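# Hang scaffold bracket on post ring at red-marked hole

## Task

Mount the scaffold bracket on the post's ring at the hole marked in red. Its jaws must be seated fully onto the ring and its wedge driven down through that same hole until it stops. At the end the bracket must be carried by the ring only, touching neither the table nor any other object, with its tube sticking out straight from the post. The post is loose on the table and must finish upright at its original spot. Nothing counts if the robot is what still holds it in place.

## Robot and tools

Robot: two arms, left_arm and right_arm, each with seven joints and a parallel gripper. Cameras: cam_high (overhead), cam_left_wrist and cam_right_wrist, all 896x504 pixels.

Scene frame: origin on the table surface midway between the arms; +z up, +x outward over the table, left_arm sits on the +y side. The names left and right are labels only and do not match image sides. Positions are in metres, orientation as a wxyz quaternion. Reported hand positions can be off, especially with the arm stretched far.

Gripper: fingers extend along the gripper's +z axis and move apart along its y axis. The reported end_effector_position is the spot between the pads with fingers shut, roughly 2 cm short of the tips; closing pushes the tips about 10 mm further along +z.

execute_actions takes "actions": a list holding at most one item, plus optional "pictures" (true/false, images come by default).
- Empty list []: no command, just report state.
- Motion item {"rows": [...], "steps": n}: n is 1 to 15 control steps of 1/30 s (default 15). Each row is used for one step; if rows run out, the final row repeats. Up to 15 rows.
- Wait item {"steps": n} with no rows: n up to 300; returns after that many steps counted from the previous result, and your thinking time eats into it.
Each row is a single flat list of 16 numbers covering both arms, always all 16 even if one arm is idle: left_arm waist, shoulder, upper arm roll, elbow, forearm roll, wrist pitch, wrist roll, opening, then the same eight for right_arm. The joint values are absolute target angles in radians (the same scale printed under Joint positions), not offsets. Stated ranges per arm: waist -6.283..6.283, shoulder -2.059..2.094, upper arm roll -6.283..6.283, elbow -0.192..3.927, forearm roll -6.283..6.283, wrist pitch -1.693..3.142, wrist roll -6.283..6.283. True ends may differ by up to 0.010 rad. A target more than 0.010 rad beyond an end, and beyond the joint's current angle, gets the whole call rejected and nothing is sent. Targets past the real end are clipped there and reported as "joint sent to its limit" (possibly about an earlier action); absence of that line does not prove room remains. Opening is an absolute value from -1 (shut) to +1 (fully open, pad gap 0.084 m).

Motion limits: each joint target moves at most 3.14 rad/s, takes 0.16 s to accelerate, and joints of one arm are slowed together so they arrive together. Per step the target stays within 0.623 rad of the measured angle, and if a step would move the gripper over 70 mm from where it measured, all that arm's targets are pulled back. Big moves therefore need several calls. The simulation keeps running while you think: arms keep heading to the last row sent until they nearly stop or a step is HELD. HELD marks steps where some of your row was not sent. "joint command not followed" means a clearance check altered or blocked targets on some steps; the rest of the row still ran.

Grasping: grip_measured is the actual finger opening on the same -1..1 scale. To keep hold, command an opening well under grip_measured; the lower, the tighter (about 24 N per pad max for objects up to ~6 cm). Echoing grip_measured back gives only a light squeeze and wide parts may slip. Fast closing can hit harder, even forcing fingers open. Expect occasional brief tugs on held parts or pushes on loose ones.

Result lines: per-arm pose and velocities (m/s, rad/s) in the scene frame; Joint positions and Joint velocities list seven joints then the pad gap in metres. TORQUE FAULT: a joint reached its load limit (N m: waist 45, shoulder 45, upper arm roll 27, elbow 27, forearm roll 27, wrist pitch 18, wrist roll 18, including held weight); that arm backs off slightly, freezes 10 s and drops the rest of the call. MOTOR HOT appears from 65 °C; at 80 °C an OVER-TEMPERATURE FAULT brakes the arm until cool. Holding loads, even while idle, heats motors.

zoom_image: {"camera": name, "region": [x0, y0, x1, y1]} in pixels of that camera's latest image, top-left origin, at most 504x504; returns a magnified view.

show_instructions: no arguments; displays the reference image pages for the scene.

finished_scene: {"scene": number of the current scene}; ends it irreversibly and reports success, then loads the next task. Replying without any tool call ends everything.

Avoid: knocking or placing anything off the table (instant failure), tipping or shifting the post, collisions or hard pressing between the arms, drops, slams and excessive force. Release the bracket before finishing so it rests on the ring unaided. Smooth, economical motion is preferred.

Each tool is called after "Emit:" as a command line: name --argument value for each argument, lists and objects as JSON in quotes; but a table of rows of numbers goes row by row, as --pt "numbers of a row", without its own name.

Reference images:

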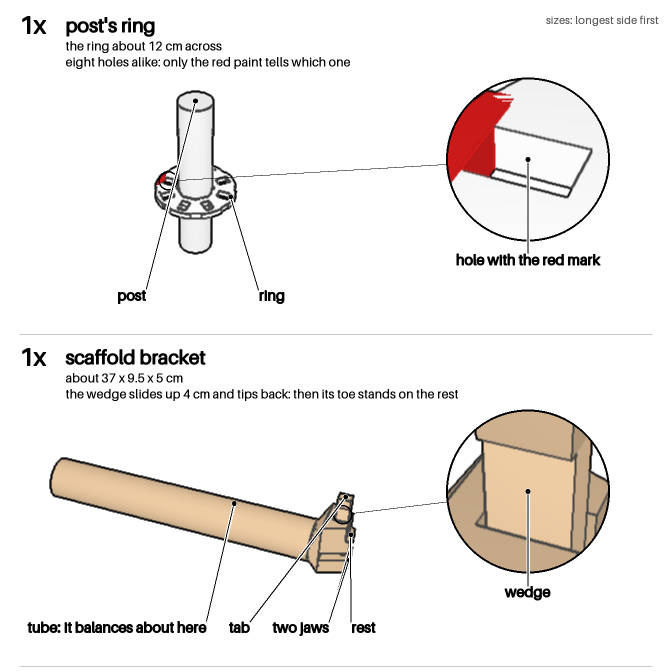

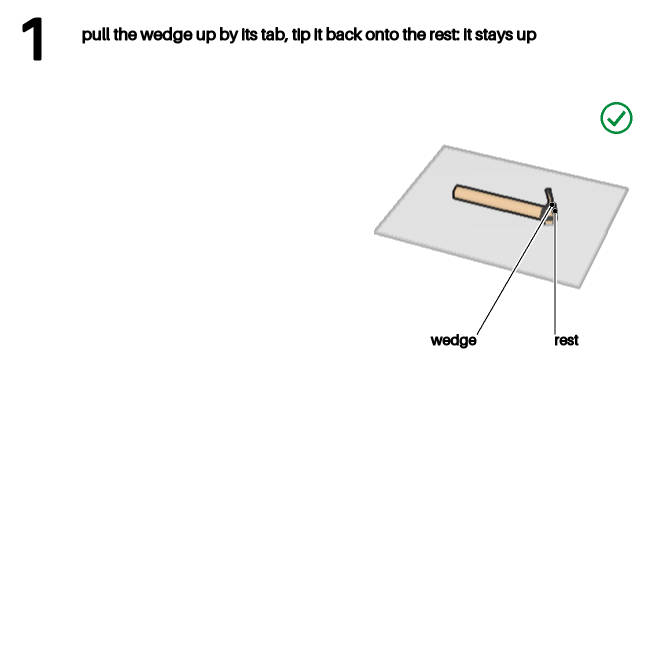

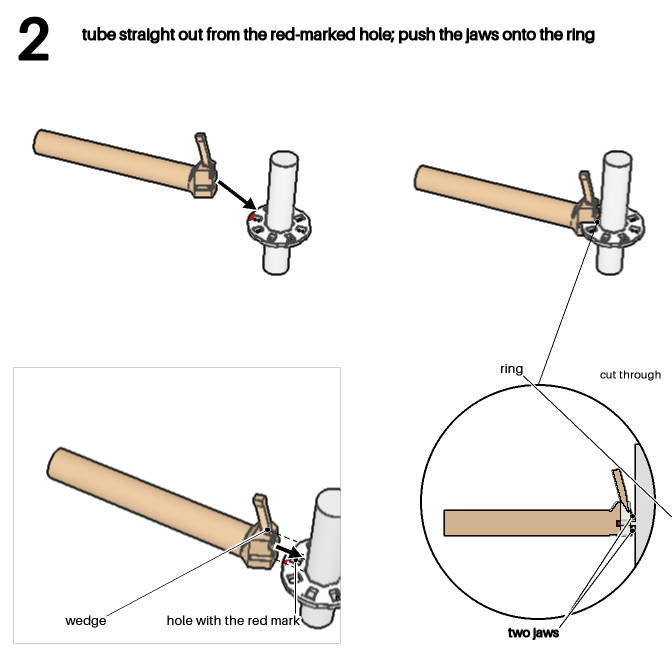

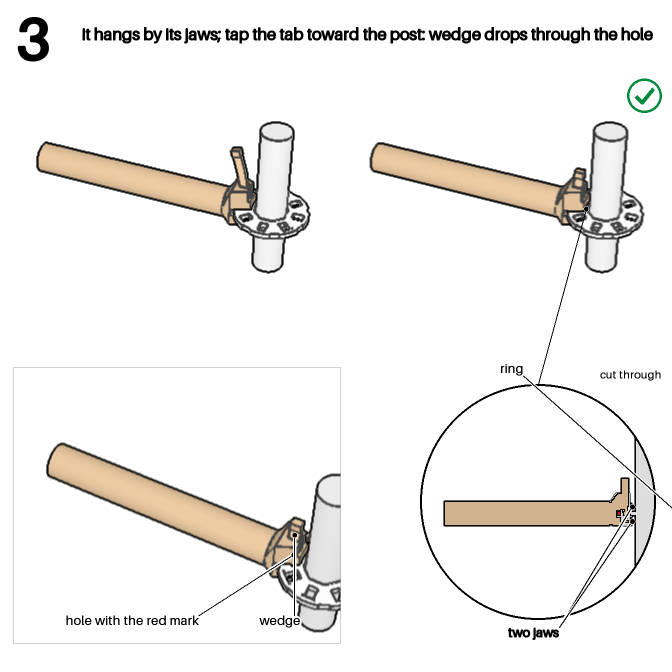

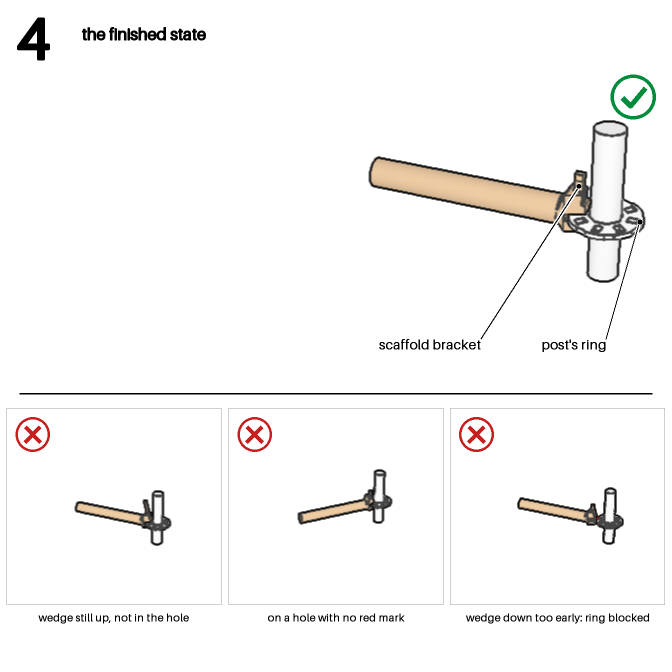

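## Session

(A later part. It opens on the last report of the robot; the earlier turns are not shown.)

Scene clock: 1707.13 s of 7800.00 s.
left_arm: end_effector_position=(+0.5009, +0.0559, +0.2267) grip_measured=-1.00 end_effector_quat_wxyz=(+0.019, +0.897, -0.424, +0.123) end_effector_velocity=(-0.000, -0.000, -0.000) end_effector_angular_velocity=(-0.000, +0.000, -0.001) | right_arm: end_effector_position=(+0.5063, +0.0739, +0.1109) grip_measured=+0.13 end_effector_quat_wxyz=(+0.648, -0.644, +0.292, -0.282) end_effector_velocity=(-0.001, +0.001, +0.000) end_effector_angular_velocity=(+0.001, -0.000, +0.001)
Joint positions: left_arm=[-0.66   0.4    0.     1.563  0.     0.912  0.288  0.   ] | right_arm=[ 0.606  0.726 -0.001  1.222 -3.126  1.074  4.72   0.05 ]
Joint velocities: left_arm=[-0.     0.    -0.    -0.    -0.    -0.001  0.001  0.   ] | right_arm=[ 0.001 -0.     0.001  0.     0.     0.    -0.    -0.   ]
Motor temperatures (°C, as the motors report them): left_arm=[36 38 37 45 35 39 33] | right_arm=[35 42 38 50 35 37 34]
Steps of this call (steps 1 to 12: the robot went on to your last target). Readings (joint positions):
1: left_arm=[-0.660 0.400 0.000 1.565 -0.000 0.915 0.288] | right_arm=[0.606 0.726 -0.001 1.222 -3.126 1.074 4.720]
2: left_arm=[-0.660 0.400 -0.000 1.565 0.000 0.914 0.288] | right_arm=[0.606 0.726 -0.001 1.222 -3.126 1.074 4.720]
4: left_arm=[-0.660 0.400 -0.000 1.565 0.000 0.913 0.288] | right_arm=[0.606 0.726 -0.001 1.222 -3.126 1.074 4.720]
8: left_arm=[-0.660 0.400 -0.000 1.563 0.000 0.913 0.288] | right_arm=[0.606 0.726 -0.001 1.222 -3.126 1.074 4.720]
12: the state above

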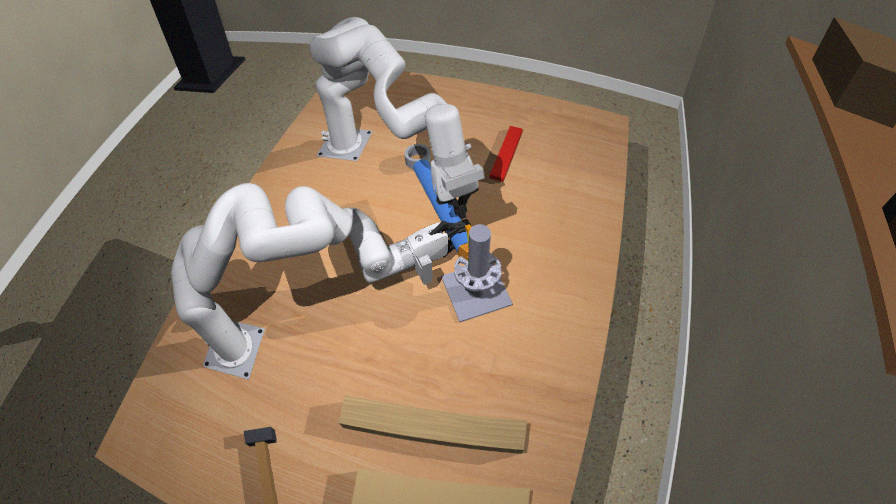

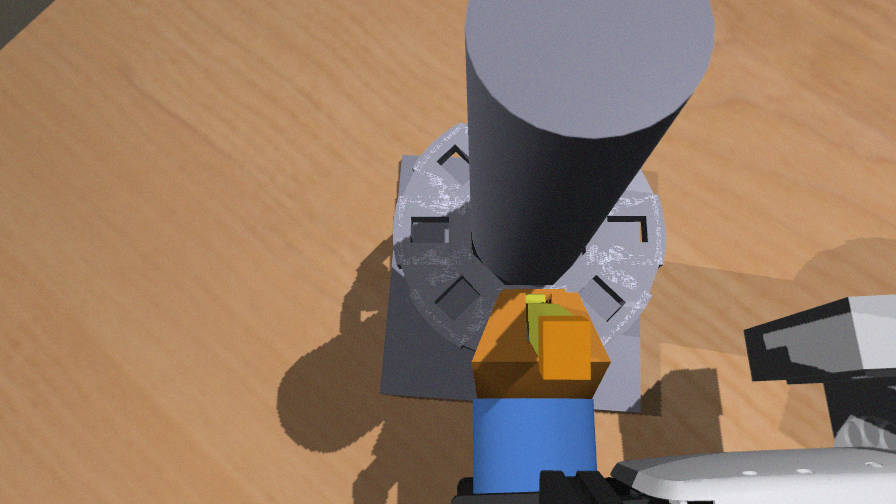

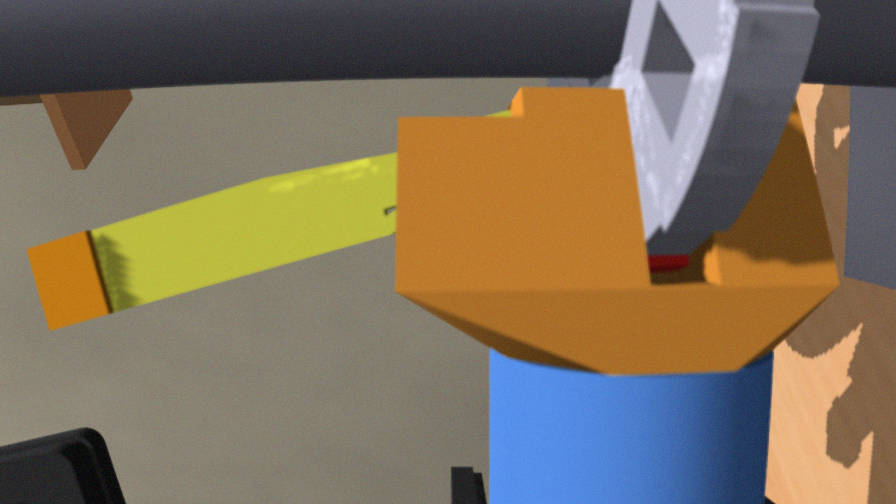

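Emit:
execute_actions --actions '[{"rows": [[-0.6604,0.4031,0,1.5665,0,0.9134,0.2877,-1, 0.6066,0.7256,0,1.2219,-3.1265,1.0738,4.7203,-1],[-0.6608,0.4069,0,1.5719,0,0.915,0.2873,-1, 0.6066,0.7256,0,1.2219,-3.1265,1.0738,4.7203,-1],[-0.6614,0.4121,0,1.5793,0,0.9172,0.2867,-1, 0.6066,0.7256,0,1.2219,-3.1265,1.0738,4.7203,-1],[-0.662,0.4172,0,1.5866,0,0.9194,0.2862,-1, 0.6066,0.7256,0,1.2219,-3.1265,1.0738,4.7203,-1],[-0.6626,0.4223,0,1.5939,0,0.9215,0.2856,-1, 0.6066,0.7256,0,1.2219,-3.1265,1.0738,4.7203,-1],[-0.6632,0.4275,0,1.6012,0,0.9237,0.2851,-1, 0.6066,0.7256,0,1.2219,-3.1265,1.0738,4.7203,-1],[-0.6638,0.4326,0,1.6085,0,0.9259,0.2845,-1, 0.6066,0.7256,0,1.2219,-3.1265,1.0738,4.7203,-1],[-0.6643,0.4377,0,1.6158,0,0.9281,0.2839,-1, 0.6066,0.7256,0,1.2219,-3.1265,1.0738,4.7203,-1],[-0.6649,0.4429,0,1.6231,0,0.9303,0.2834,-1, 0.6066,0.7256,0,1.2219,-3.1265,1.0738,4.7203,-1],[-0.6655,0.448,0,1.6304,0,0.9324,0.2828,-1, 0.6066,0.7256,0,1.2219,-3.1265,1.0738,4.7203,-1],[-0.6661,0.4531,0,1.6377,0,0.9346,0.2823,-1, 0.6066,0.7256,0,1.2219,-3.1265,1.0738,4.7203,-1],[-0.6667,0.4583,0,1.6451,0,0.9368,0.2817,-1, 0.6066,0.7256,0,1.2219,-3.1265,1.0738,4.7203,-1],[-0.6673,0.4634,0,1.6524,0,0.939,0.2811,-1, 0.6066,0.7256,0,1.2219,-3.1265,1.0738,4.7203,-1],[-0.6677,0.4673,0,1.6579,0,0.9406,0.2807,-1, 0.6066,0.7256,0,1.2219,-3.1265,1.0738,4.7203,-1],[-0.6681,0.4711,0,1.6633,0,0.9422,0.2803,-1, 0.6066,0.7256,0,1.2219,-3.1265,1.0738,4.7203,-1]], "steps": 15}]' --pictures false

Emit:
execute_actions --actions '[{"rows": [[-0.6686,0.475,0,1.6688,0,0.9439,0.2799,-1, 0.6066,0.7256,0,1.2219,-3.1265,1.0738,4.7203,-1],[-0.669,0.4788,0,1.6743,0,0.9455,0.2795,-1, 0.6066,0.7256,0,1.2219,-3.1265,1.0738,4.7203,-1],[-0.6694,0.4827,0,1.6798,0,0.9471,0.279,-1, 0.6066,0.7256,0,1.2219,-3.1265,1.0738,4.7203,-1],[-0.6699,0.4865,0,1.6853,0,0.9487,0.2786,-1, 0.6066,0.7256,0,1.2219,-3.1265,1.0738,4.7203,-1],[-0.6703,0.4904,0,1.6908,0,0.9504,0.2782,-1, 0.6066,0.7256,0,1.2219,-3.1265,1.0738,4.7203,-1],[-0.6708,0.4942,0,1.6962,0,0.952,0.2778,-1, 0.6066,0.7256,0,1.2219,-3.1265,1.0738,4.7203,-1],[-0.6712,0.4981,0,1.7017,0,0.9536,0.2774,-1, 0.6066,0.7256,0,1.2219,-3.1265,1.0738,4.7203,-1],[-0.6716,0.5019,0,1.7072,0,0.9553,0.2769,-1, 0.6066,0.7256,0,1.2219,-3.1265,1.0738,4.7203,-1],[-0.6721,0.5058,0,1.7127,0,0.9569,0.2765,-1, 0.6066,0.7256,0,1.2219,-3.1265,1.0738,4.7203,-1],[-0.6725,0.5096,0,1.7182,0,0.9585,0.2761,-1, 0.6066,0.7256,0,1.2219,-3.1265,1.0738,4.7203,-1],[-0.6729,0.5135,0,1.7237,0,0.9602,0.2757,-1, 0.6066,0.7256,0,1.2219,-3.1265,1.0738,4.7203,-1],[-0.6734,0.5173,0,1.7291,0,0.9618,0.2753,-1, 0.6066,0.7256,0,1.2219,-3.1265,1.0738,4.7203,-1],[-0.6738,0.5212,0,1.7346,0,0.9634,0.2748,-1, 0.6066,0.7256,0,1.2219,-3.1265,1.0738,4.7203,-1],[-0.6743,0.525,0,1.7401,0,0.9651,0.2744,-1, 0.6066,0.7256,0,1.2219,-3.1265,1.0738,4.7203,-1],[-0.6747,0.5289,0,1.7456,0,0.9667,0.274,-1, 0.6066,0.7256,0,1.2219,-3.1265,1.0738,4.7203,-1]], "steps": 15}]' --pictures false

Emit:
execute_actions --actions '[{"steps": 15}]'

Scene clock: 1743.00 s of 7800.00 s.
left_arm: end_effector_position=(+0.5111, +0.0438, +0.2252) grip_measured=-1.00 end_effector_quat_wxyz=(+0.020, +0.897, -0.425, +0.123) end_effector_velocity=(+0.024, -0.031, -0.004) end_effector_angular_velocity=(-0.004, +0.001, -0.003) | right_arm: end_effector_position=(+0.5060, +0.0743, +0.1109) grip_measured=+0.13 end_effector_quat_wxyz=(+0.648, -0.644, +0.292, -0.282) end_effector_velocity=(+0.000, -0.001, -0.000) end_effector_angular_velocity=(-0.002, -0.002, -0.001)
Joint positions: left_arm=[-0.667  0.457 -0.     1.643 -0.     0.936  0.282  0.   ] | right_arm=[ 0.607  0.726  0.     1.222 -3.127  1.074  4.72   0.05 ]
Joint velocities: left_arm=[-0.017  0.14  -0.001  0.2    0.     0.058 -0.015  0.   ] | right_arm=[-0.001 -0.    -0.    -0.    -0.    -0.    -0.003  0.   ]
Motor temperatures (°C, as the motors report them): left_arm=[36 38 37 45 35 39 33] | right_arm=[35 42 38 50 35 37 34]
Steps of this call (steps 1 to 15: the robot went on to your last target; steps 16 to 90: nothing new was sent; then 32.37 s passed at rest; steps 91 to 105: all 15 steps of this action). Readings (joint positions):
91: left_arm=[-0.660 0.401 0.000 1.563 -0.000 0.912 0.288] | right_arm=[0.607 0.726 -0.000 1.222 -3.126 1.074 4.720]
92: left_arm=[-0.660 0.401 0.000 1.564 0.000 0.913 0.288] | right_arm=[0.607 0.726 -0.000 1.222 -3.126 1.074 4.720]
94: left_arm=[-0.661 0.405 0.000 1.570 0.000 0.915 0.287] | right_arm=[0.607 0.726 -0.000 1.222 -3.126 1.074 4.720]
98: left_arm=[-0.663 0.422 -0.000 1.594 0.000 0.921 0.286] | right_arm=[0.607 0.726 0.000 1.222 -3.127 1.074 4.720]
105: the state above

Scene clock: 1743.50 s of 7800.00 s.
left_arm: end_effector_position=(+0.5211, +0.0315, +0.2231) grip_measured=-1.00 end_effector_quat_wxyz=(+0.021, +0.897, -0.425, +0.123) end_effector_velocity=(+0.019, -0.024, -0.004) end_effector_angular_velocity=(-0.004, +0.000, -0.002) | right_arm: end_effector_position=(+0.5060, +0.0743, +0.1109) grip_measured=+0.13 end_effector_quat_wxyz=(+0.648, -0.644, +0.292, -0.282) end_effector_velocity=(-0.001, +0.001, -0.000) end_effector_angular_velocity=(-0.001, -0.000, +0.002)
Joint positions: left_arm=[-0.673  0.517  0.     1.728  0.     0.961  0.275  0.   ] | right_arm=[ 0.607  0.726  0.     1.222 -3.126  1.074  4.72   0.05 ]
Joint velocities: left_arm=[-0.014  0.115 -0.     0.166 -0.     0.049 -0.012  0.   ] | right_arm=[ 0.001  0.001  0.001  0.    -0.001 -0.    -0.001  0.   ]
Motor temperatures (°C, as the motors report them): left_arm=[36 38 37 45 35 39 33] | right_arm=[35 42 38 50 35 37 34]
Steps of this call (steps 1 to 15: all 15 steps of this action). Readings (joint positions):
1: left_arm=[-0.667 0.462 -0.000 1.650 -0.000 0.938 0.281] | right_arm=[0.607 0.726 0.000 1.222 -3.127 1.074 4.720]
2: left_arm=[-0.668 0.466 -0.000 1.656 -0.000 0.940 0.281] | right_arm=[0.607 0.726 0.000 1.222 -3.127 1.074 4.720]
4: left_arm=[-0.668 0.474 -0.000 1.667 -0.000 0.943 0.280] | right_arm=[0.607 0.726 0.000 1.222 -3.127 1.074 4.720]
8: left_arm=[-0.670 0.490 0.000 1.689 0.000 0.950 0.278] | right_arm=[0.607 0.726 0.000 1.222 -3.126 1.074 4.720]
15: the state above

Scene clock: 1744.00 s of 7800.00 s.
left_arm: end_effector_position=(+0.5230, +0.0289, +0.2226) grip_measured=-1.00 end_effector_quat_wxyz=(+0.021, +0.897, -0.425, +0.123) end_effector_velocity=(-0.001, -0.001, -0.001) end_effector_angular_velocity=(+0.000, +0.002, -0.001) | right_arm: end_effector_position=(+0.5060, +0.0743, +0.1108) grip_measured=+0.13 end_effector_quat_wxyz=(+0.648, -0.644, +0.292, -0.282) end_effector_velocity=(-0.000, +0.001, +0.001) end_effector_angular_velocity=(-0.000, -0.002, +0.002)
Joint positions: left_arm=[-0.675  0.529  0.     1.745 -0.     0.967  0.274  0.   ] | right_arm=[ 0.607  0.726  0.     1.222 -3.127  1.074  4.72   0.05 ]
Joint velocities: left_arm=[-0.001  0.001 -0.    -0.001 -0.001  0.    -0.001  0.   ] | right_arm=[ 0.    -0.001 -0.    -0.    -0.002  0.    -0.    -0.   ]
Motor temperatures (°C, as the motors report them): left_arm=[36 38 37 45 35 39 33] | right_arm=[35 42 38 50 35 37 34]
Steps of this call (steps 1 to 15: the robot went on to your last target). Readings (joint positions):
1: left_arm=[-0.674 0.520 0.000 1.733 0.000 0.963 0.275] | right_arm=[0.607 0.726 0.000 1.222 -3.126 1.074 4.720]
2: left_arm=[-0.674 0.523 -0.000 1.738 0.000 0.964 0.275] | right_arm=[0.607 0.726 0.000 1.222 -3.127 1.074 4.720]
4: left_arm=[-0.674 0.527 -0.000 1.742 -0.000 0.966 0.274] | right_arm=[0.607 0.726 0.000 1.222 -3.127 1.074 4.720]
8: left_arm=[-0.675 0.528 -0.000 1.745 -0.000 0.966 0.274] | right_arm=[0.607 0.726 -0.000 1.222 -3.127 1.074 4.720]
15: the state above

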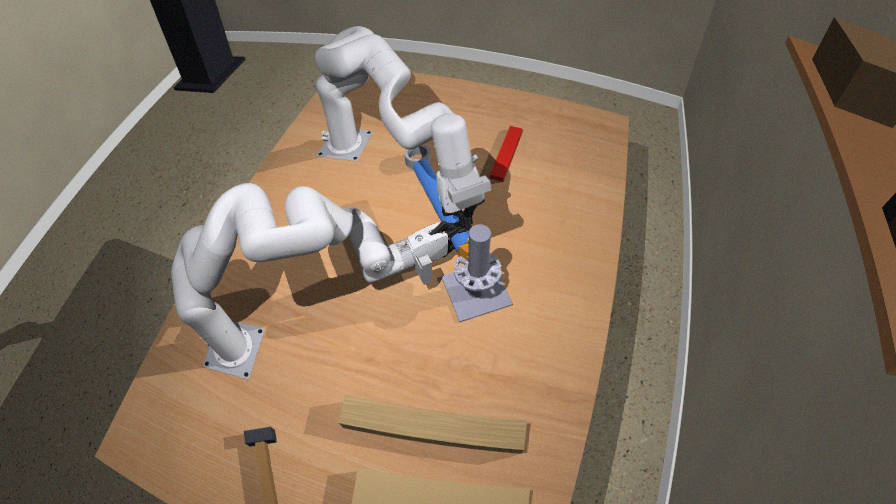

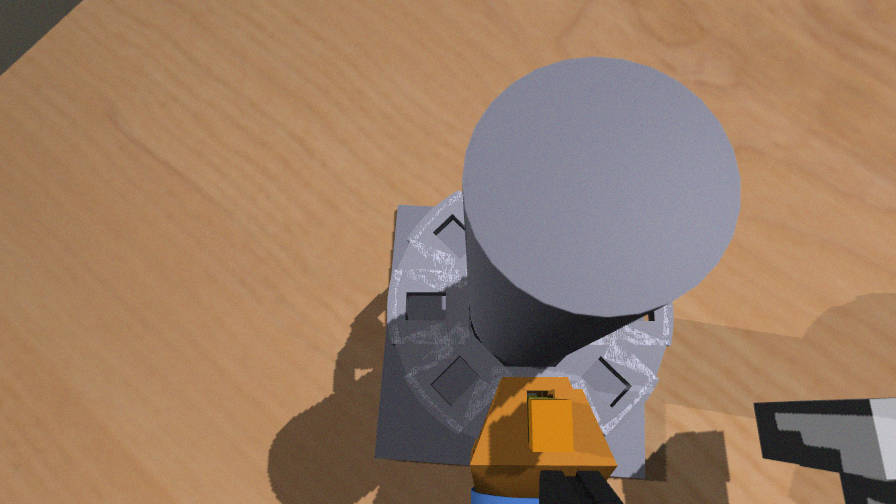

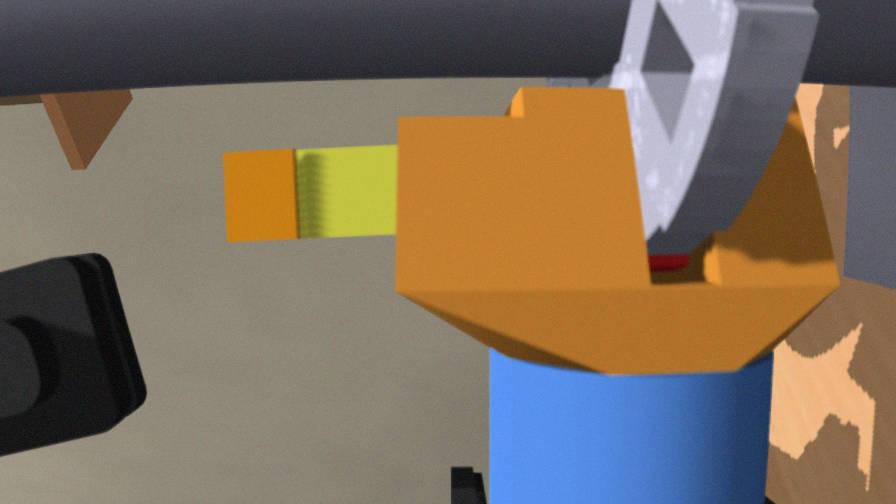

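Emit:
execute_actions --actions '[{"rows": [[-0.6751,0.5331,0,1.7523,0,0.9691,0.2736,-1, 0.6066,0.7256,0,1.2219,-3.1265,1.0738,4.7203,-1],[-0.6759,0.5415,0,1.7656,0,0.974,0.2728,-1, 0.6066,0.7256,0,1.2219,-3.1265,1.0738,4.7203,-1],[-0.6769,0.5525,0,1.7828,0,0.9804,0.2718,-1, 0.6066,0.7256,0,1.2219,-3.1265,1.0738,4.7203,-1],[-0.6781,0.5643,0,1.8015,0,0.9872,0.2706,-1, 0.6066,0.7256,0,1.2219,-3.1265,1.0738,4.7203,-1],[-0.6792,0.576,0,1.8201,0,0.994,0.2695,-1, 0.6066,0.7256,0,1.2219,-3.1265,1.0738,4.7203,-1],[-0.6803,0.5878,0,1.8387,0,1.0009,0.2684,-1, 0.6066,0.7256,0,1.2219,-3.1265,1.0738,4.7203,-1],[-0.6813,0.5988,0,1.856,0,1.0072,0.2674,-1, 0.6066,0.7256,0,1.2219,-3.1265,1.0738,4.7203,-1],[-0.6821,0.6072,0,1.8693,0,1.0121,0.2666,-1, 0.6066,0.7256,0,1.2219,-3.1265,1.0738,4.7203,-1],[-0.6827,0.6131,0,1.8786,0,1.0155,0.266,-1, 0.6066,0.7256,0,1.2219,-3.1265,1.0738,4.7203,-1]], "steps": 15}]' --pictures false

Emit:
execute_actions --actions '[{"rows": [[-0.6827,0.6135,0,1.8765,0,1.013,0.266,-1, 0.6066,0.7256,0,1.2219,-3.1265,1.0738,4.7203,-1],[-0.6827,0.6142,0,1.8733,0,1.009,0.266,-1, 0.6066,0.7256,0,1.2219,-3.1265,1.0738,4.7203,-1],[-0.6827,0.6151,0,1.869,0,1.0039,0.266,-1, 0.6066,0.7256,0,1.2219,-3.1265,1.0738,4.7203,-1],[-0.6827,0.616,0,1.8648,0,0.9987,0.266,-1, 0.6066,0.7256,0,1.2219,-3.1265,1.0738,4.7203,-1],[-0.6827,0.6169,0,1.8605,0,0.9936,0.266,-1, 0.6066,0.7256,0,1.2219,-3.1265,1.0738,4.7203,-1],[-0.6827,0.6178,0,1.8562,0,0.9884,0.266,-1, 0.6066,0.7256,0,1.2219,-3.1265,1.0738,4.7203,-1],[-0.6827,0.6187,0,1.852,0,0.9833,0.266,-1, 0.6066,0.7256,0,1.2219,-3.1265,1.0738,4.7203,-1],[-0.6827,0.6196,0,1.8477,0,0.9781,0.266,-1, 0.6066,0.7256,0,1.2219,-3.1265,1.0738,4.7203,-1],[-0.6827,0.6203,0,1.8445,0,0.9742,0.266,-1, 0.6066,0.7256,0,1.2219,-3.1265,1.0738,4.7203,-1],[-0.6827,0.6208,0,1.8424,0,0.9716,0.266,-1, 0.6066,0.7256,0,1.2219,-3.1265,1.0738,4.7203,-1]], "steps": 15}]' --pictures false

Emit:
execute_actions --actions '[{"steps": 10}]'

Scene clock: 1775.30 s of 7800.00 s.
left_arm: end_effector_position=(+0.5358, +0.0132, +0.2222) grip_measured=-1.00 end_effector_quat_wxyz=(+0.022, +0.897, -0.425, +0.122) end_effector_velocity=(+0.008, -0.002, +0.007) end_effector_angular_velocity=(-0.005, -0.010, +0.007) | right_arm: end_effector_position=(+0.5060, +0.0743, +0.1109) grip_measured=+0.13 end_effector_quat_wxyz=(+0.648, -0.644, +0.292, -0.282) end_effector_velocity=(+0.000, -0.000, +0.000) end_effector_angular_velocity=(+0.000, -0.001, -0.000)
Joint positions: left_arm=[-0.683  0.611 -0.     1.874 -0.     1.014  0.266  0.   ] | right_arm=[ 0.607  0.726  0.     1.222 -3.127  1.074  4.72   0.05 ]
Joint velocities: left_arm=[ 0.001  0.023  0.004  0.053  0.001  0.019 -0.004  0.   ] | right_arm=[ 0.001 -0.001 -0.001  0.     0.    -0.     0.    -0.   ]
Motor temperatures (°C, as the motors report them): left_arm=[36 39 37 46 35 39 33] | right_arm=[35 43 38 51 35 37 34]
Steps of this call (steps 1 to 15: the robot went on to your last target; steps 16 to 90: nothing new was sent; then 27.80 s passed at rest; steps 91 to 105: all 15 steps of this action). Readings (joint positions):
91: left_arm=[-0.675 0.529 0.000 1.746 0.000 0.967 0.274] | right_arm=[0.607 0.726 0.000 1.222 -3.127 1.074 4.720]
92: left_arm=[-0.675 0.530 0.000 1.747 0.000 0.968 0.274] | right_arm=[0.607 0.726 0.000 1.222 -3.127 1.074 4.720]
94: left_arm=[-0.675 0.538 0.000 1.760 0.000 0.972 0.273] | right_arm=[0.607 0.726 0.000 1.222 -3.127 1.074 4.720]
98: left_arm=[-0.679 0.573 0.000 1.816 0.000 0.992 0.270] | right_arm=[0.607 0.726 0.000 1.222 -3.127 1.074 4.720]
105: the state above

Scene clock: 1775.80 s of 7800.00 s.
left_arm: end_effector_position=(+0.5362, +0.0129, +0.2057) grip_measured=-1.00 end_effector_quat_wxyz=(+0.022, +0.897, -0.425, +0.122) end_effector_velocity=(+0.004, -0.002, +0.004) end_effector_angular_velocity=(-0.013, -0.018, +0.001) | right_arm: end_effector_position=(+0.5060, +0.0743, +0.1109) grip_measured=+0.13 end_effector_quat_wxyz=(+0.648, -0.644, +0.292, -0.282) end_effector_velocity=(+0.000, -0.001, -0.000) end_effector_angular_velocity=(-0.001, -0.000, -0.001)
Joint positions: left_arm=[-0.683  0.621  0.     1.843 -0.     0.974  0.266  0.   ] | right_arm=[ 0.607  0.726  0.     1.222 -3.127  1.074  4.72   0.05 ]
Joint velocities: left_arm=[ 0.001 -0.004 -0.    -0.005  0.    -0.023 -0.     0.   ] | right_arm=[-0.     0.    -0.001 -0.     0.    -0.    -0.001  0.   ]
Motor temperatures (°C, as the motors report them): left_arm=[36 39 37 46 35 39 33] | right_arm=[35 43 38 51 35 37 34]
Steps of this call (steps 1 to 15: all 15 steps of this action). Readings (joint positions):
1: left_arm=[-0.683 0.611 0.000 1.875 0.000 1.014 0.266] | right_arm=[0.607 0.726 0.000 1.222 -3.127 1.074 4.720]
2: left_arm=[-0.683 0.612 0.000 1.876 0.000 1.014 0.266] | right_arm=[0.607 0.726 0.000 1.222 -3.127 1.074 4.720]
4: left_arm=[-0.683 0.613 0.000 1.874 0.000 1.010 0.266] | right_arm=[0.607 0.726 0.000 1.222 -3.127 1.074 4.720]
8: left_arm=[-0.683 0.617 0.000 1.860 0.000 0.993 0.266] | right_arm=[0.607 0.726 0.000 1.222 -3.127 1.074 4.720]
15: the state above

Scene clock: 1776.13 s of 7800.00 s.
left_arm: end_effector_position=(+0.5364, +0.0128, +0.2056) grip_measured=-1.00 end_effector_quat_wxyz=(+0.022, +0.897, -0.425, +0.123) end_effector_velocity=(-0.001, -0.000, -0.001) end_effector_angular_velocity=(+0.002, +0.002, -0.001) | right_arm: end_effector_position=(+0.5060, +0.0743, +0.1109) grip_measured=+0.13 end_effector_quat_wxyz=(+0.648, -0.644, +0.292, -0.282) end_effector_velocity=(-0.000, +0.001, +0.000) end_effector_angular_velocity=(+0.000, -0.001, +0.001)
Joint positions: left_arm=[-0.683  0.621  0.     1.842 -0.     0.972  0.266  0.   ] | right_arm=[ 0.607  0.726  0.     1.222 -3.127  1.074  4.72   0.05 ]
Joint velocities: left_arm=[-0.001  0.001  0.    -0.002  0.    -0.001 -0.     0.   ] | right_arm=[ 0.001 -0.    -0.     0.    -0.    -0.    -0.    -0.   ]
Motor temperatures (°C, as the motors report them): left_arm=[36 39 37 46 35 39 33] | right_arm=[35 43 38 51 35 37 34]
Steps of this call (steps 1 to 10: the robot went on to your last target). Readings (joint positions):
1: left_arm=[-0.683 0.621 0.000 1.843 -0.000 0.973 0.266] | right_arm=[0.607 0.726 0.000 1.222 -3.127 1.074 4.720]
2: left_arm=[-0.683 0.621 0.000 1.843 0.000 0.972 0.266] | right_arm=[0.607 0.726 0.000 1.222 -3.127 1.074 4.720]
4: left_arm=[-0.683 0.620 -0.000 1.843 0.000 0.972 0.266] | right_arm=[0.607 0.726 0.000 1.222 -3.127 1.074 4.720]
8: left_arm=[-0.683 0.621 0.000 1.843 0.000 0.972 0.266] | right_arm=[0.607 0.726 0.000 1.222 -3.127 1.074 4.720]
10: the state above

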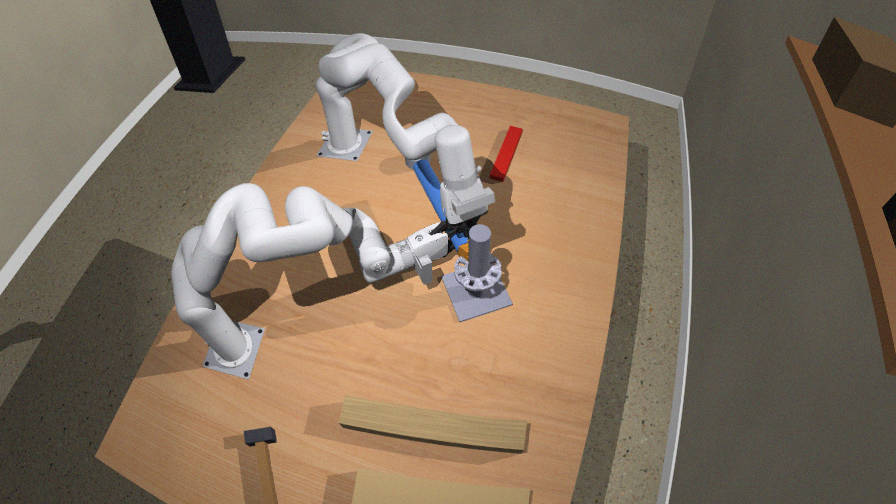

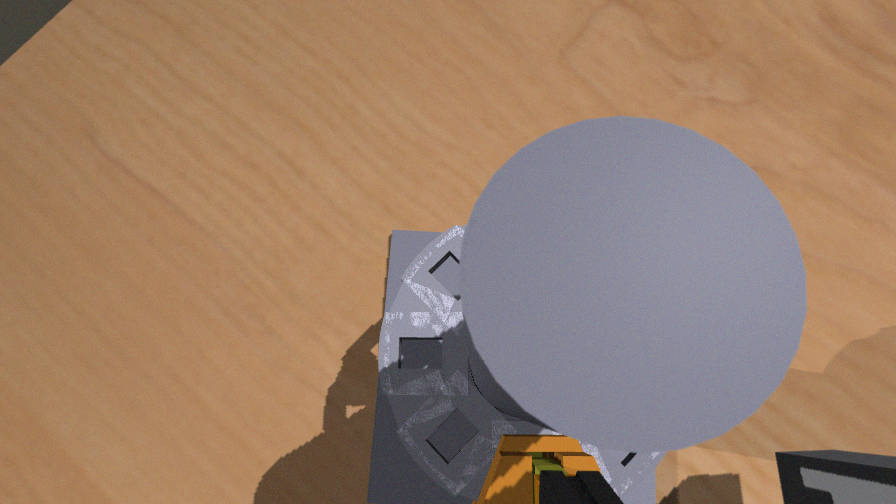

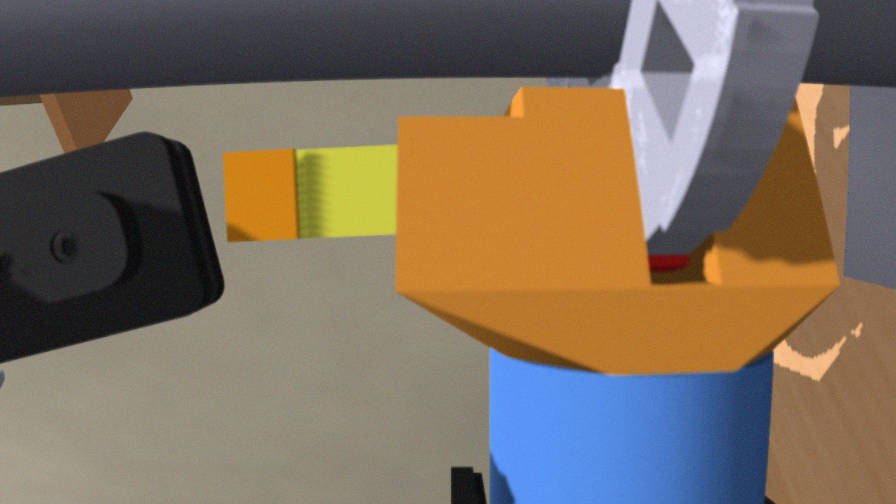

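Emit:
execute_actions --actions '[]'

Scene clock: 1807.17 s of 7800.00 s.
left_arm: end_effector_position=(+0.5364, +0.0128, +0.2056) grip_measured=-1.00 end_effector_quat_wxyz=(+0.022, +0.897, -0.425, +0.123) end_effector_velocity=(-0.000, +0.000, -0.000) end_effector_angular_velocity=(+0.000, +0.001, +0.001) | right_arm: end_effector_position=(+0.5060, +0.0743, +0.1109) grip_measured=+0.13 end_effector_quat_wxyz=(+0.648, -0.644, +0.292, -0.282) end_effector_velocity=(+0.000, -0.000, -0.000) end_effector_angular_velocity=(+0.001, +0.001, -0.001)
Joint positions: left_arm=[-0.683  0.621  0.     1.842  0.     0.972  0.266  0.   ] | right_arm=[ 0.607  0.726  0.     1.222 -3.126  1.074  4.72   0.05 ]
Joint velocities: left_arm=[ 0.     0.     0.    -0.001 -0.     0.    -0.001  0.   ] | right_arm=[-0.001  0.    -0.    -0.    -0.     0.     0.002 -0.   ]
Motor temperatures (°C, as the motors report them): left_arm=[36 39 37 46 35 39 33] | right_arm=[35 43 38 51 35 37 34]
Steps of this call (steps 1 to 15: the robot went on to your last target; steps 16 to 90: nothing new was sent; then 28.03 s passed at rest). Readings (joint positions):
1: left_arm=[-0.683 0.621 0.000 1.842 0.000 0.972 0.266] | right_arm=[0.607 0.726 0.000 1.222 -3.127 1.074 4.720]
2: left_arm=[-0.683 0.621 0.000 1.842 0.000 0.972 0.266] | right_arm=[0.607 0.726 0.000 1.222 -3.127 1.074 4.720]
4: left_arm=[-0.683 0.621 0.000 1.842 0.000 0.972 0.266] | right_arm=[0.607 0.726 0.000 1.222 -3.127 1.074 4.720]
8: left_arm=[-0.683 0.621 -0.000 1.842 0.000 0.972 0.266] | right_arm=[0.607 0.726 0.000 1.222 -3.127 1.074 4.720]
90: the state above
All arms were judged still, so your last target was given up. Only a new action makes them travel on or press farther. Fingers that are still opening or closing keep moving.

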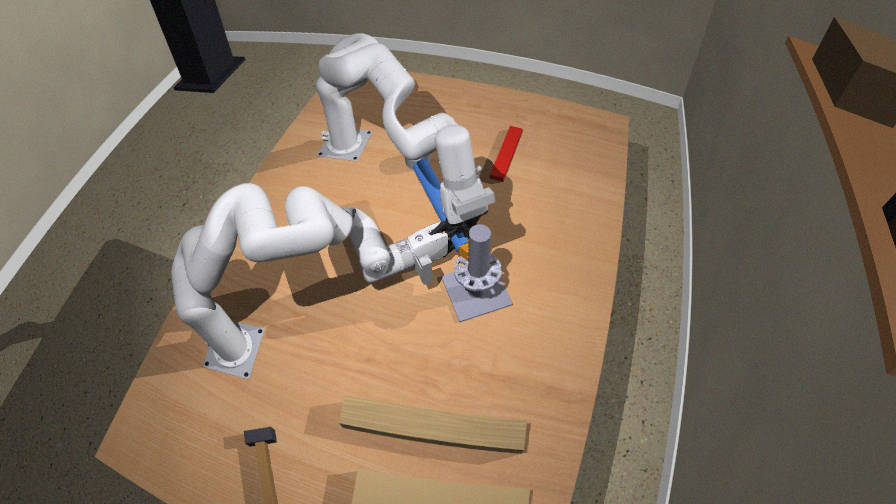

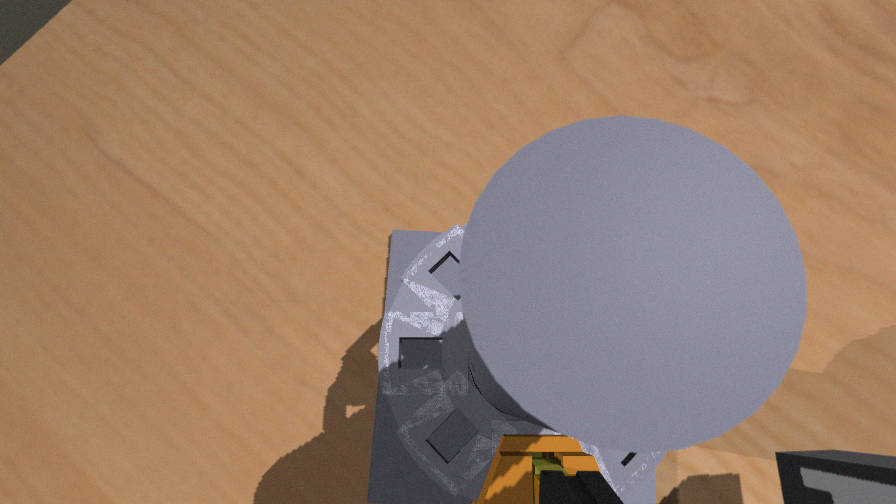

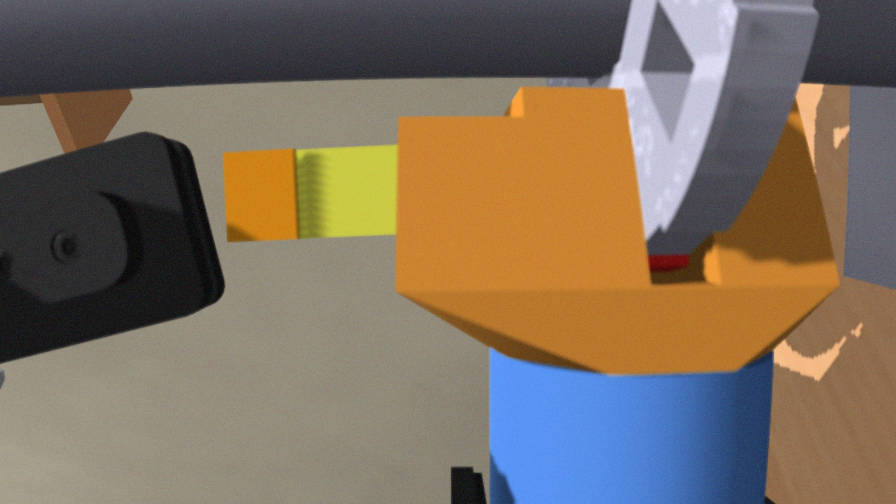

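Emit:
execute_actions --actions '[{"rows": [[-0.6827,0.6212,0,1.8403,0,0.9690,0.266,-1,0.6066,0.7256,0,1.2219,-3.1265,1.0738,4.7203,-1],[-0.6827,0.6212,0,1.8403,0,0.9690,0.266,-1,0.6066,0.7256,0,1.2219,-3.1265,1.0738,4.7203,-1],[-0.6827,0.6217,0,1.8381,0,0.9664,0.266,-1,0.6066,0.7256,0,1.2219,-3.1265,1.0738,4.7203,-1],[-0.6827,0.6217,0,1.8381,0,0.9664,0.266,-1,0.6066,0.7256,0,1.2219,-3.1265,1.0738,4.7203,-1],[-0.6827,0.6221,0,1.8360,0,0.9639,0.266,-1,0.6066,0.7256,0,1.2219,-3.1265,1.0738,4.7203,-1],[-0.6827,0.6221,0,1.8360,0,0.9639,0.266,-1,0.6066,0.7256,0,1.2219,-3.1265,1.0738,4.7203,-1],[-0.6827,0.6226,0,1.8339,0,0.9613,0.266,-1,0.6066,0.7256,0,1.2219,-3.1265,1.0738,4.7203,-1],[-0.6827,0.6226,0,1.8339,0,0.9613,0.266,-1,0.6066,0.7256,0,1.2219,-3.1265,1.0738,4.7203,-1],[-0.6827,0.6230,0,1.8318,0,0.9587,0.266,-1,0.6066,0.7256,0,1.2219,-3.1265,1.0738,4.7203,-1],[-0.6827,0.6230,0,1.8318,0,0.9587,0.266,-1,0.6066,0.7256,0,1.2219,-3.1265,1.0738,4.7203,-1],[-0.6827,0.6235,0,1.8296,0,0.9561,0.266,-1,0.6066,0.7256,0,1.2219,-3.1265,1.0738,4.7203,-1]], "steps": 15}]'

Scene clock: 1820.83 s of 7800.00 s.
left_arm: end_effector_position=(+0.5362, +0.0129, +0.1998) grip_measured=-1.00 end_effector_quat_wxyz=(+0.022, +0.897, -0.425, +0.123) end_effector_velocity=(-0.000, -0.000, -0.004) end_effector_angular_velocity=(-0.000, -0.000, -0.000) | right_arm: end_effector_position=(+0.5060, +0.0743, +0.1109) grip_measured=+0.13 end_effector_quat_wxyz=(+0.648, -0.644, +0.292, -0.282) end_effector_velocity=(+0.000, -0.000, +0.000) end_effector_angular_velocity=(+0.001, +0.000, -0.000)
Joint positions: left_arm=[-0.683  0.623  0.     1.83  -0.     0.957  0.266  0.   ] | right_arm=[ 0.607  0.726 -0.     1.222 -3.126  1.074  4.72   0.05 ]
Joint velocities: left_arm=[ 0.     0.003 -0.001 -0.008  0.    -0.012 -0.001  0.   ] | right_arm=[ 0.    -0.    -0.    -0.     0.     0.     0.001  0.   ]
Motor temperatures (°C, as the motors report them): left_arm=[36 39 37 46 35 39 33] | right_arm=[35 43 38 51 35 37 34]
Steps of this call (steps 1 to 90: nothing new was sent; then 10.17 s passed at rest; steps 91 to 105: all 15 steps of this action). Readings (joint positions):
91: left_arm=[-0.683 0.621 -0.000 1.842 -0.000 0.972 0.266] | right_arm=[0.607 0.726 0.000 1.222 -3.127 1.074 4.720]
92: left_arm=[-0.683 0.621 0.000 1.842 0.000 0.971 0.266] | right_arm=[0.607 0.726 -0.000 1.222 -3.127 1.074 4.720]
94: left_arm=[-0.683 0.621 -0.000 1.841 0.000 0.969 0.266] | right_arm=[0.607 0.726 -0.000 1.222 -3.127 1.074 4.720]
98: left_arm=[-0.683 0.622 0.000 1.836 -0.000 0.964 0.266] | right_arm=[0.607 0.726 0.000 1.222 -3.127 1.074 4.720]
105: the state above

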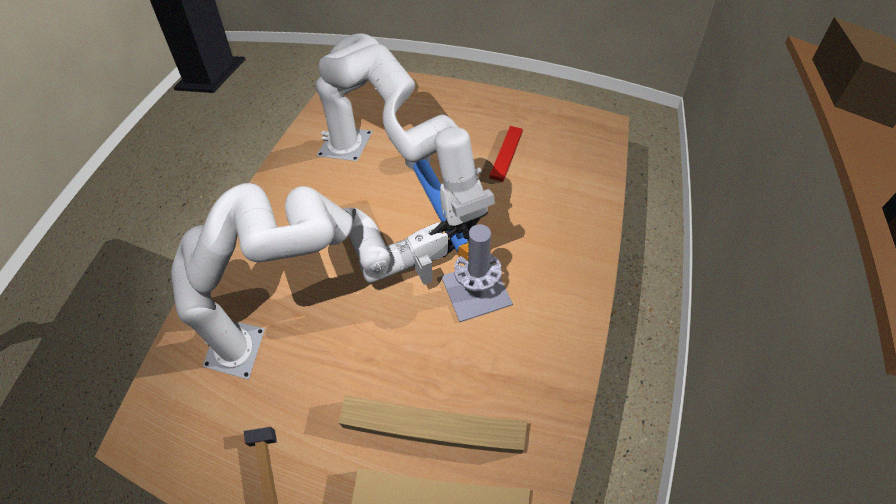

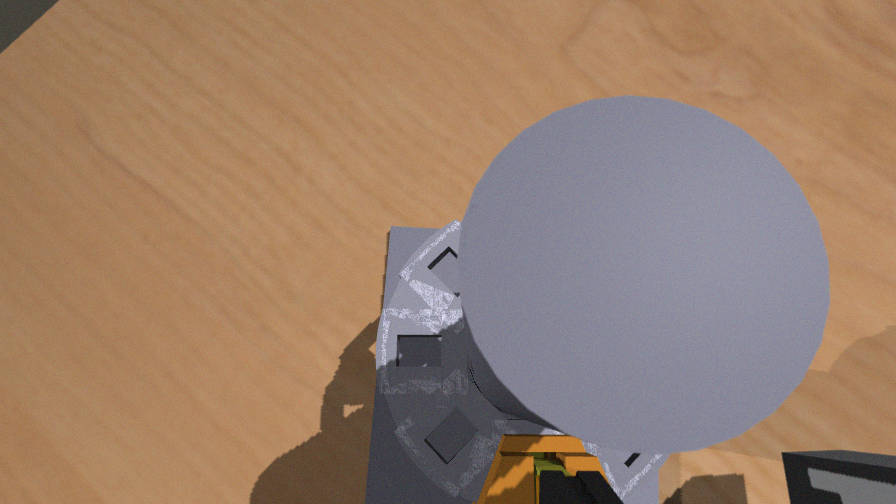

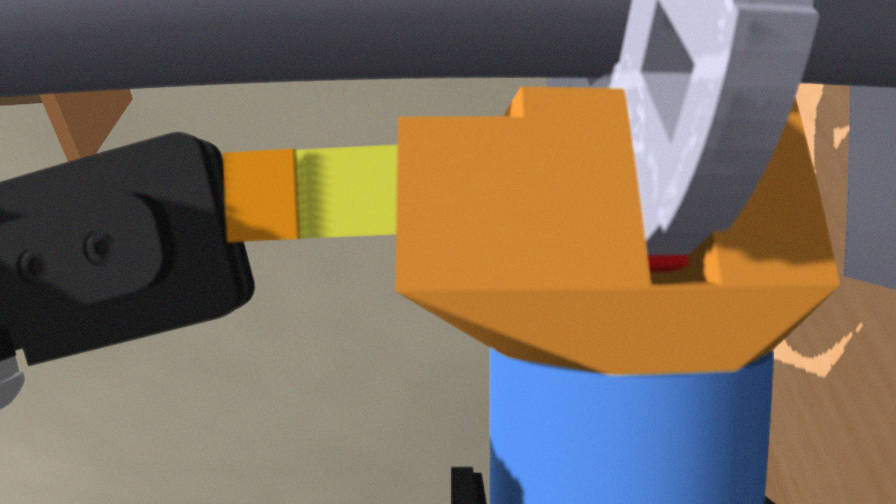

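Emit:
execute_actions --actions '[{"rows": [[-0.6827,0.6239,0,1.8275,0,0.9535,0.266,-1,0.6066,0.7256,0,1.2219,-3.1265,1.0738,4.7203,-1],[-0.6827,0.6239,0,1.8275,0,0.9535,0.266,-1,0.6066,0.7256,0,1.2219,-3.1265,1.0738,4.7203,-1],[-0.6827,0.6239,0,1.8275,0,0.9535,0.266,-1,0.6066,0.7256,0,1.2219,-3.1265,1.0738,4.7203,-1],[-0.6827,0.6244,0,1.8254,0,0.9510,0.266,-1,0.6066,0.7256,0,1.2219,-3.1265,1.0738,4.7203,-1],[-0.6827,0.6244,0,1.8254,0,0.9510,0.266,-1,0.6066,0.7256,0,1.2219,-3.1265,1.0738,4.7203,-1],[-0.6827,0.6244,0,1.8254,0,0.9510,0.266,-1,0.6066,0.7256,0,1.2219,-3.1265,1.0738,4.7203,-1],[-0.6827,0.6248,0,1.8232,0,0.9484,0.266,-1,0.6066,0.7256,0,1.2219,-3.1265,1.0738,4.7203,-1],[-0.6827,0.6248,0,1.8232,0,0.9484,0.266,-1,0.6066,0.7256,0,1.2219,-3.1265,1.0738,4.7203,-1],[-0.6827,0.6248,0,1.8232,0,0.9484,0.266,-1,0.6066,0.7256,0,1.2219,-3.1265,1.0738,4.7203,-1],[-0.6827,0.6253,0,1.8211,0,0.9458,0.266,-1,0.6066,0.7256,0,1.2219,-3.1265,1.0738,4.7203,-1]], "steps": 15}]'

Scene clock: 1834.30 s of 7800.00 s.
left_arm: end_effector_position=(+0.5366, +0.0124, +0.1981) grip_measured=-1.00 end_effector_quat_wxyz=(+0.022, +0.896, -0.425, +0.125) end_effector_velocity=(-0.000, -0.000, -0.002) end_effector_angular_velocity=(-0.000, -0.000, -0.001) | right_arm: end_effector_position=(+0.5060, +0.0743, +0.1109) grip_measured=+0.13 end_effector_quat_wxyz=(+0.648, -0.644, +0.292, -0.282) end_effector_velocity=(+0.000, -0.000, -0.000) end_effector_angular_velocity=(-0.001, -0.001, -0.001)
Joint positions: left_arm=[-0.683  0.623 -0.     1.823 -0.     0.946  0.266  0.   ] | right_arm=[ 0.607  0.726  0.     1.222 -3.126  1.074  4.72   0.05 ]
Joint velocities: left_arm=[-0.001  0.    -0.    -0.006  0.    -0.007  0.     0.   ] | right_arm=[-0.001  0.001 -0.     0.    -0.    -0.    -0.001  0.   ]
Motor temperatures (°C, as the motors report them): left_arm=[36 39 37 46 35 39 33] | right_arm=[35 43 38 51 35 37 34]
Steps of this call (steps 1 to 15: the robot went on to your last target; steps 16 to 90: nothing new was sent; then 9.97 s passed at rest; steps 91 to 105: all 15 steps of this action). Readings (joint positions):
91: left_arm=[-0.683 0.624 0.000 1.830 -0.000 0.956 0.266] | right_arm=[0.607 0.726 0.000 1.222 -3.126 1.074 4.720]
92: left_arm=[-0.683 0.624 0.000 1.829 0.000 0.955 0.266] | right_arm=[0.607 0.726 0.000 1.222 -3.127 1.074 4.720]
94: left_arm=[-0.683 0.624 -0.000 1.828 -0.000 0.954 0.266] | right_arm=[0.607 0.726 0.000 1.222 -3.126 1.074 4.720]
98: left_arm=[-0.683 0.624 -0.000 1.826 -0.000 0.951 0.266] | right_arm=[0.607 0.726 0.000 1.222 -3.126 1.074 4.720]
105: the state above

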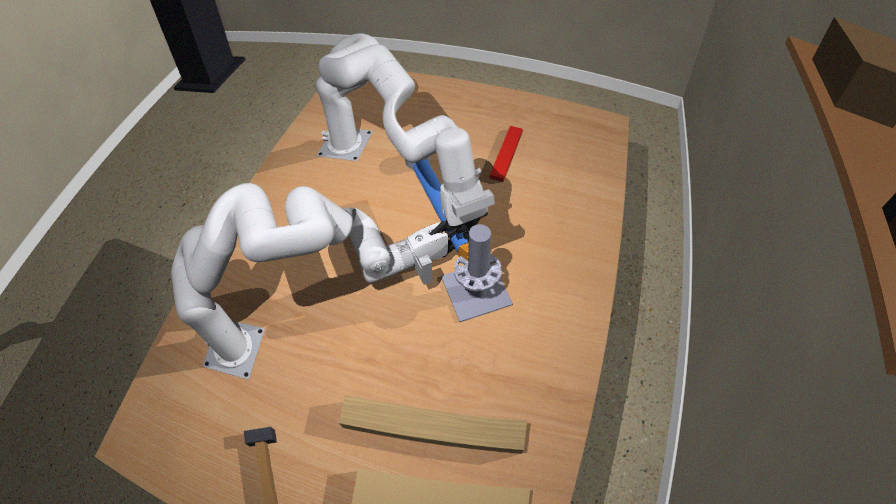

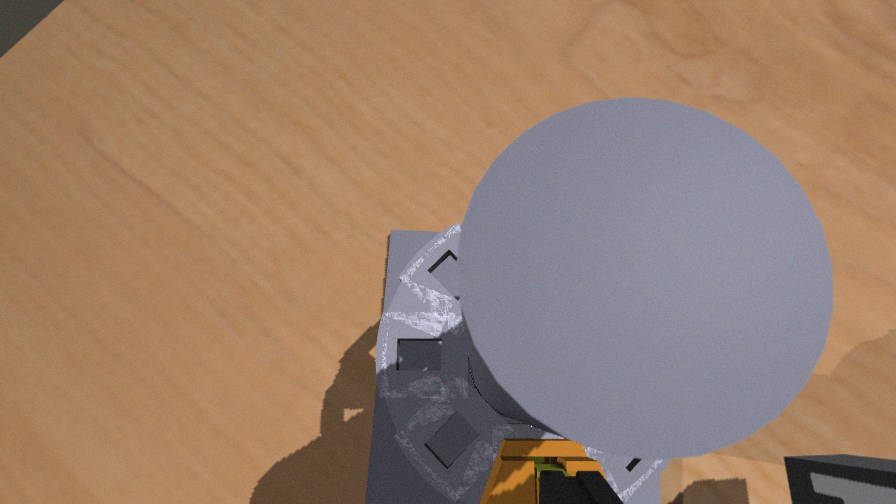

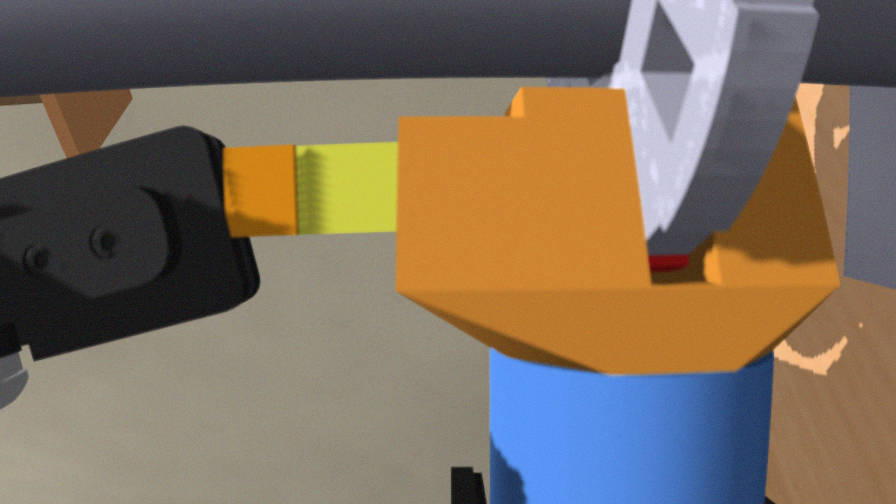

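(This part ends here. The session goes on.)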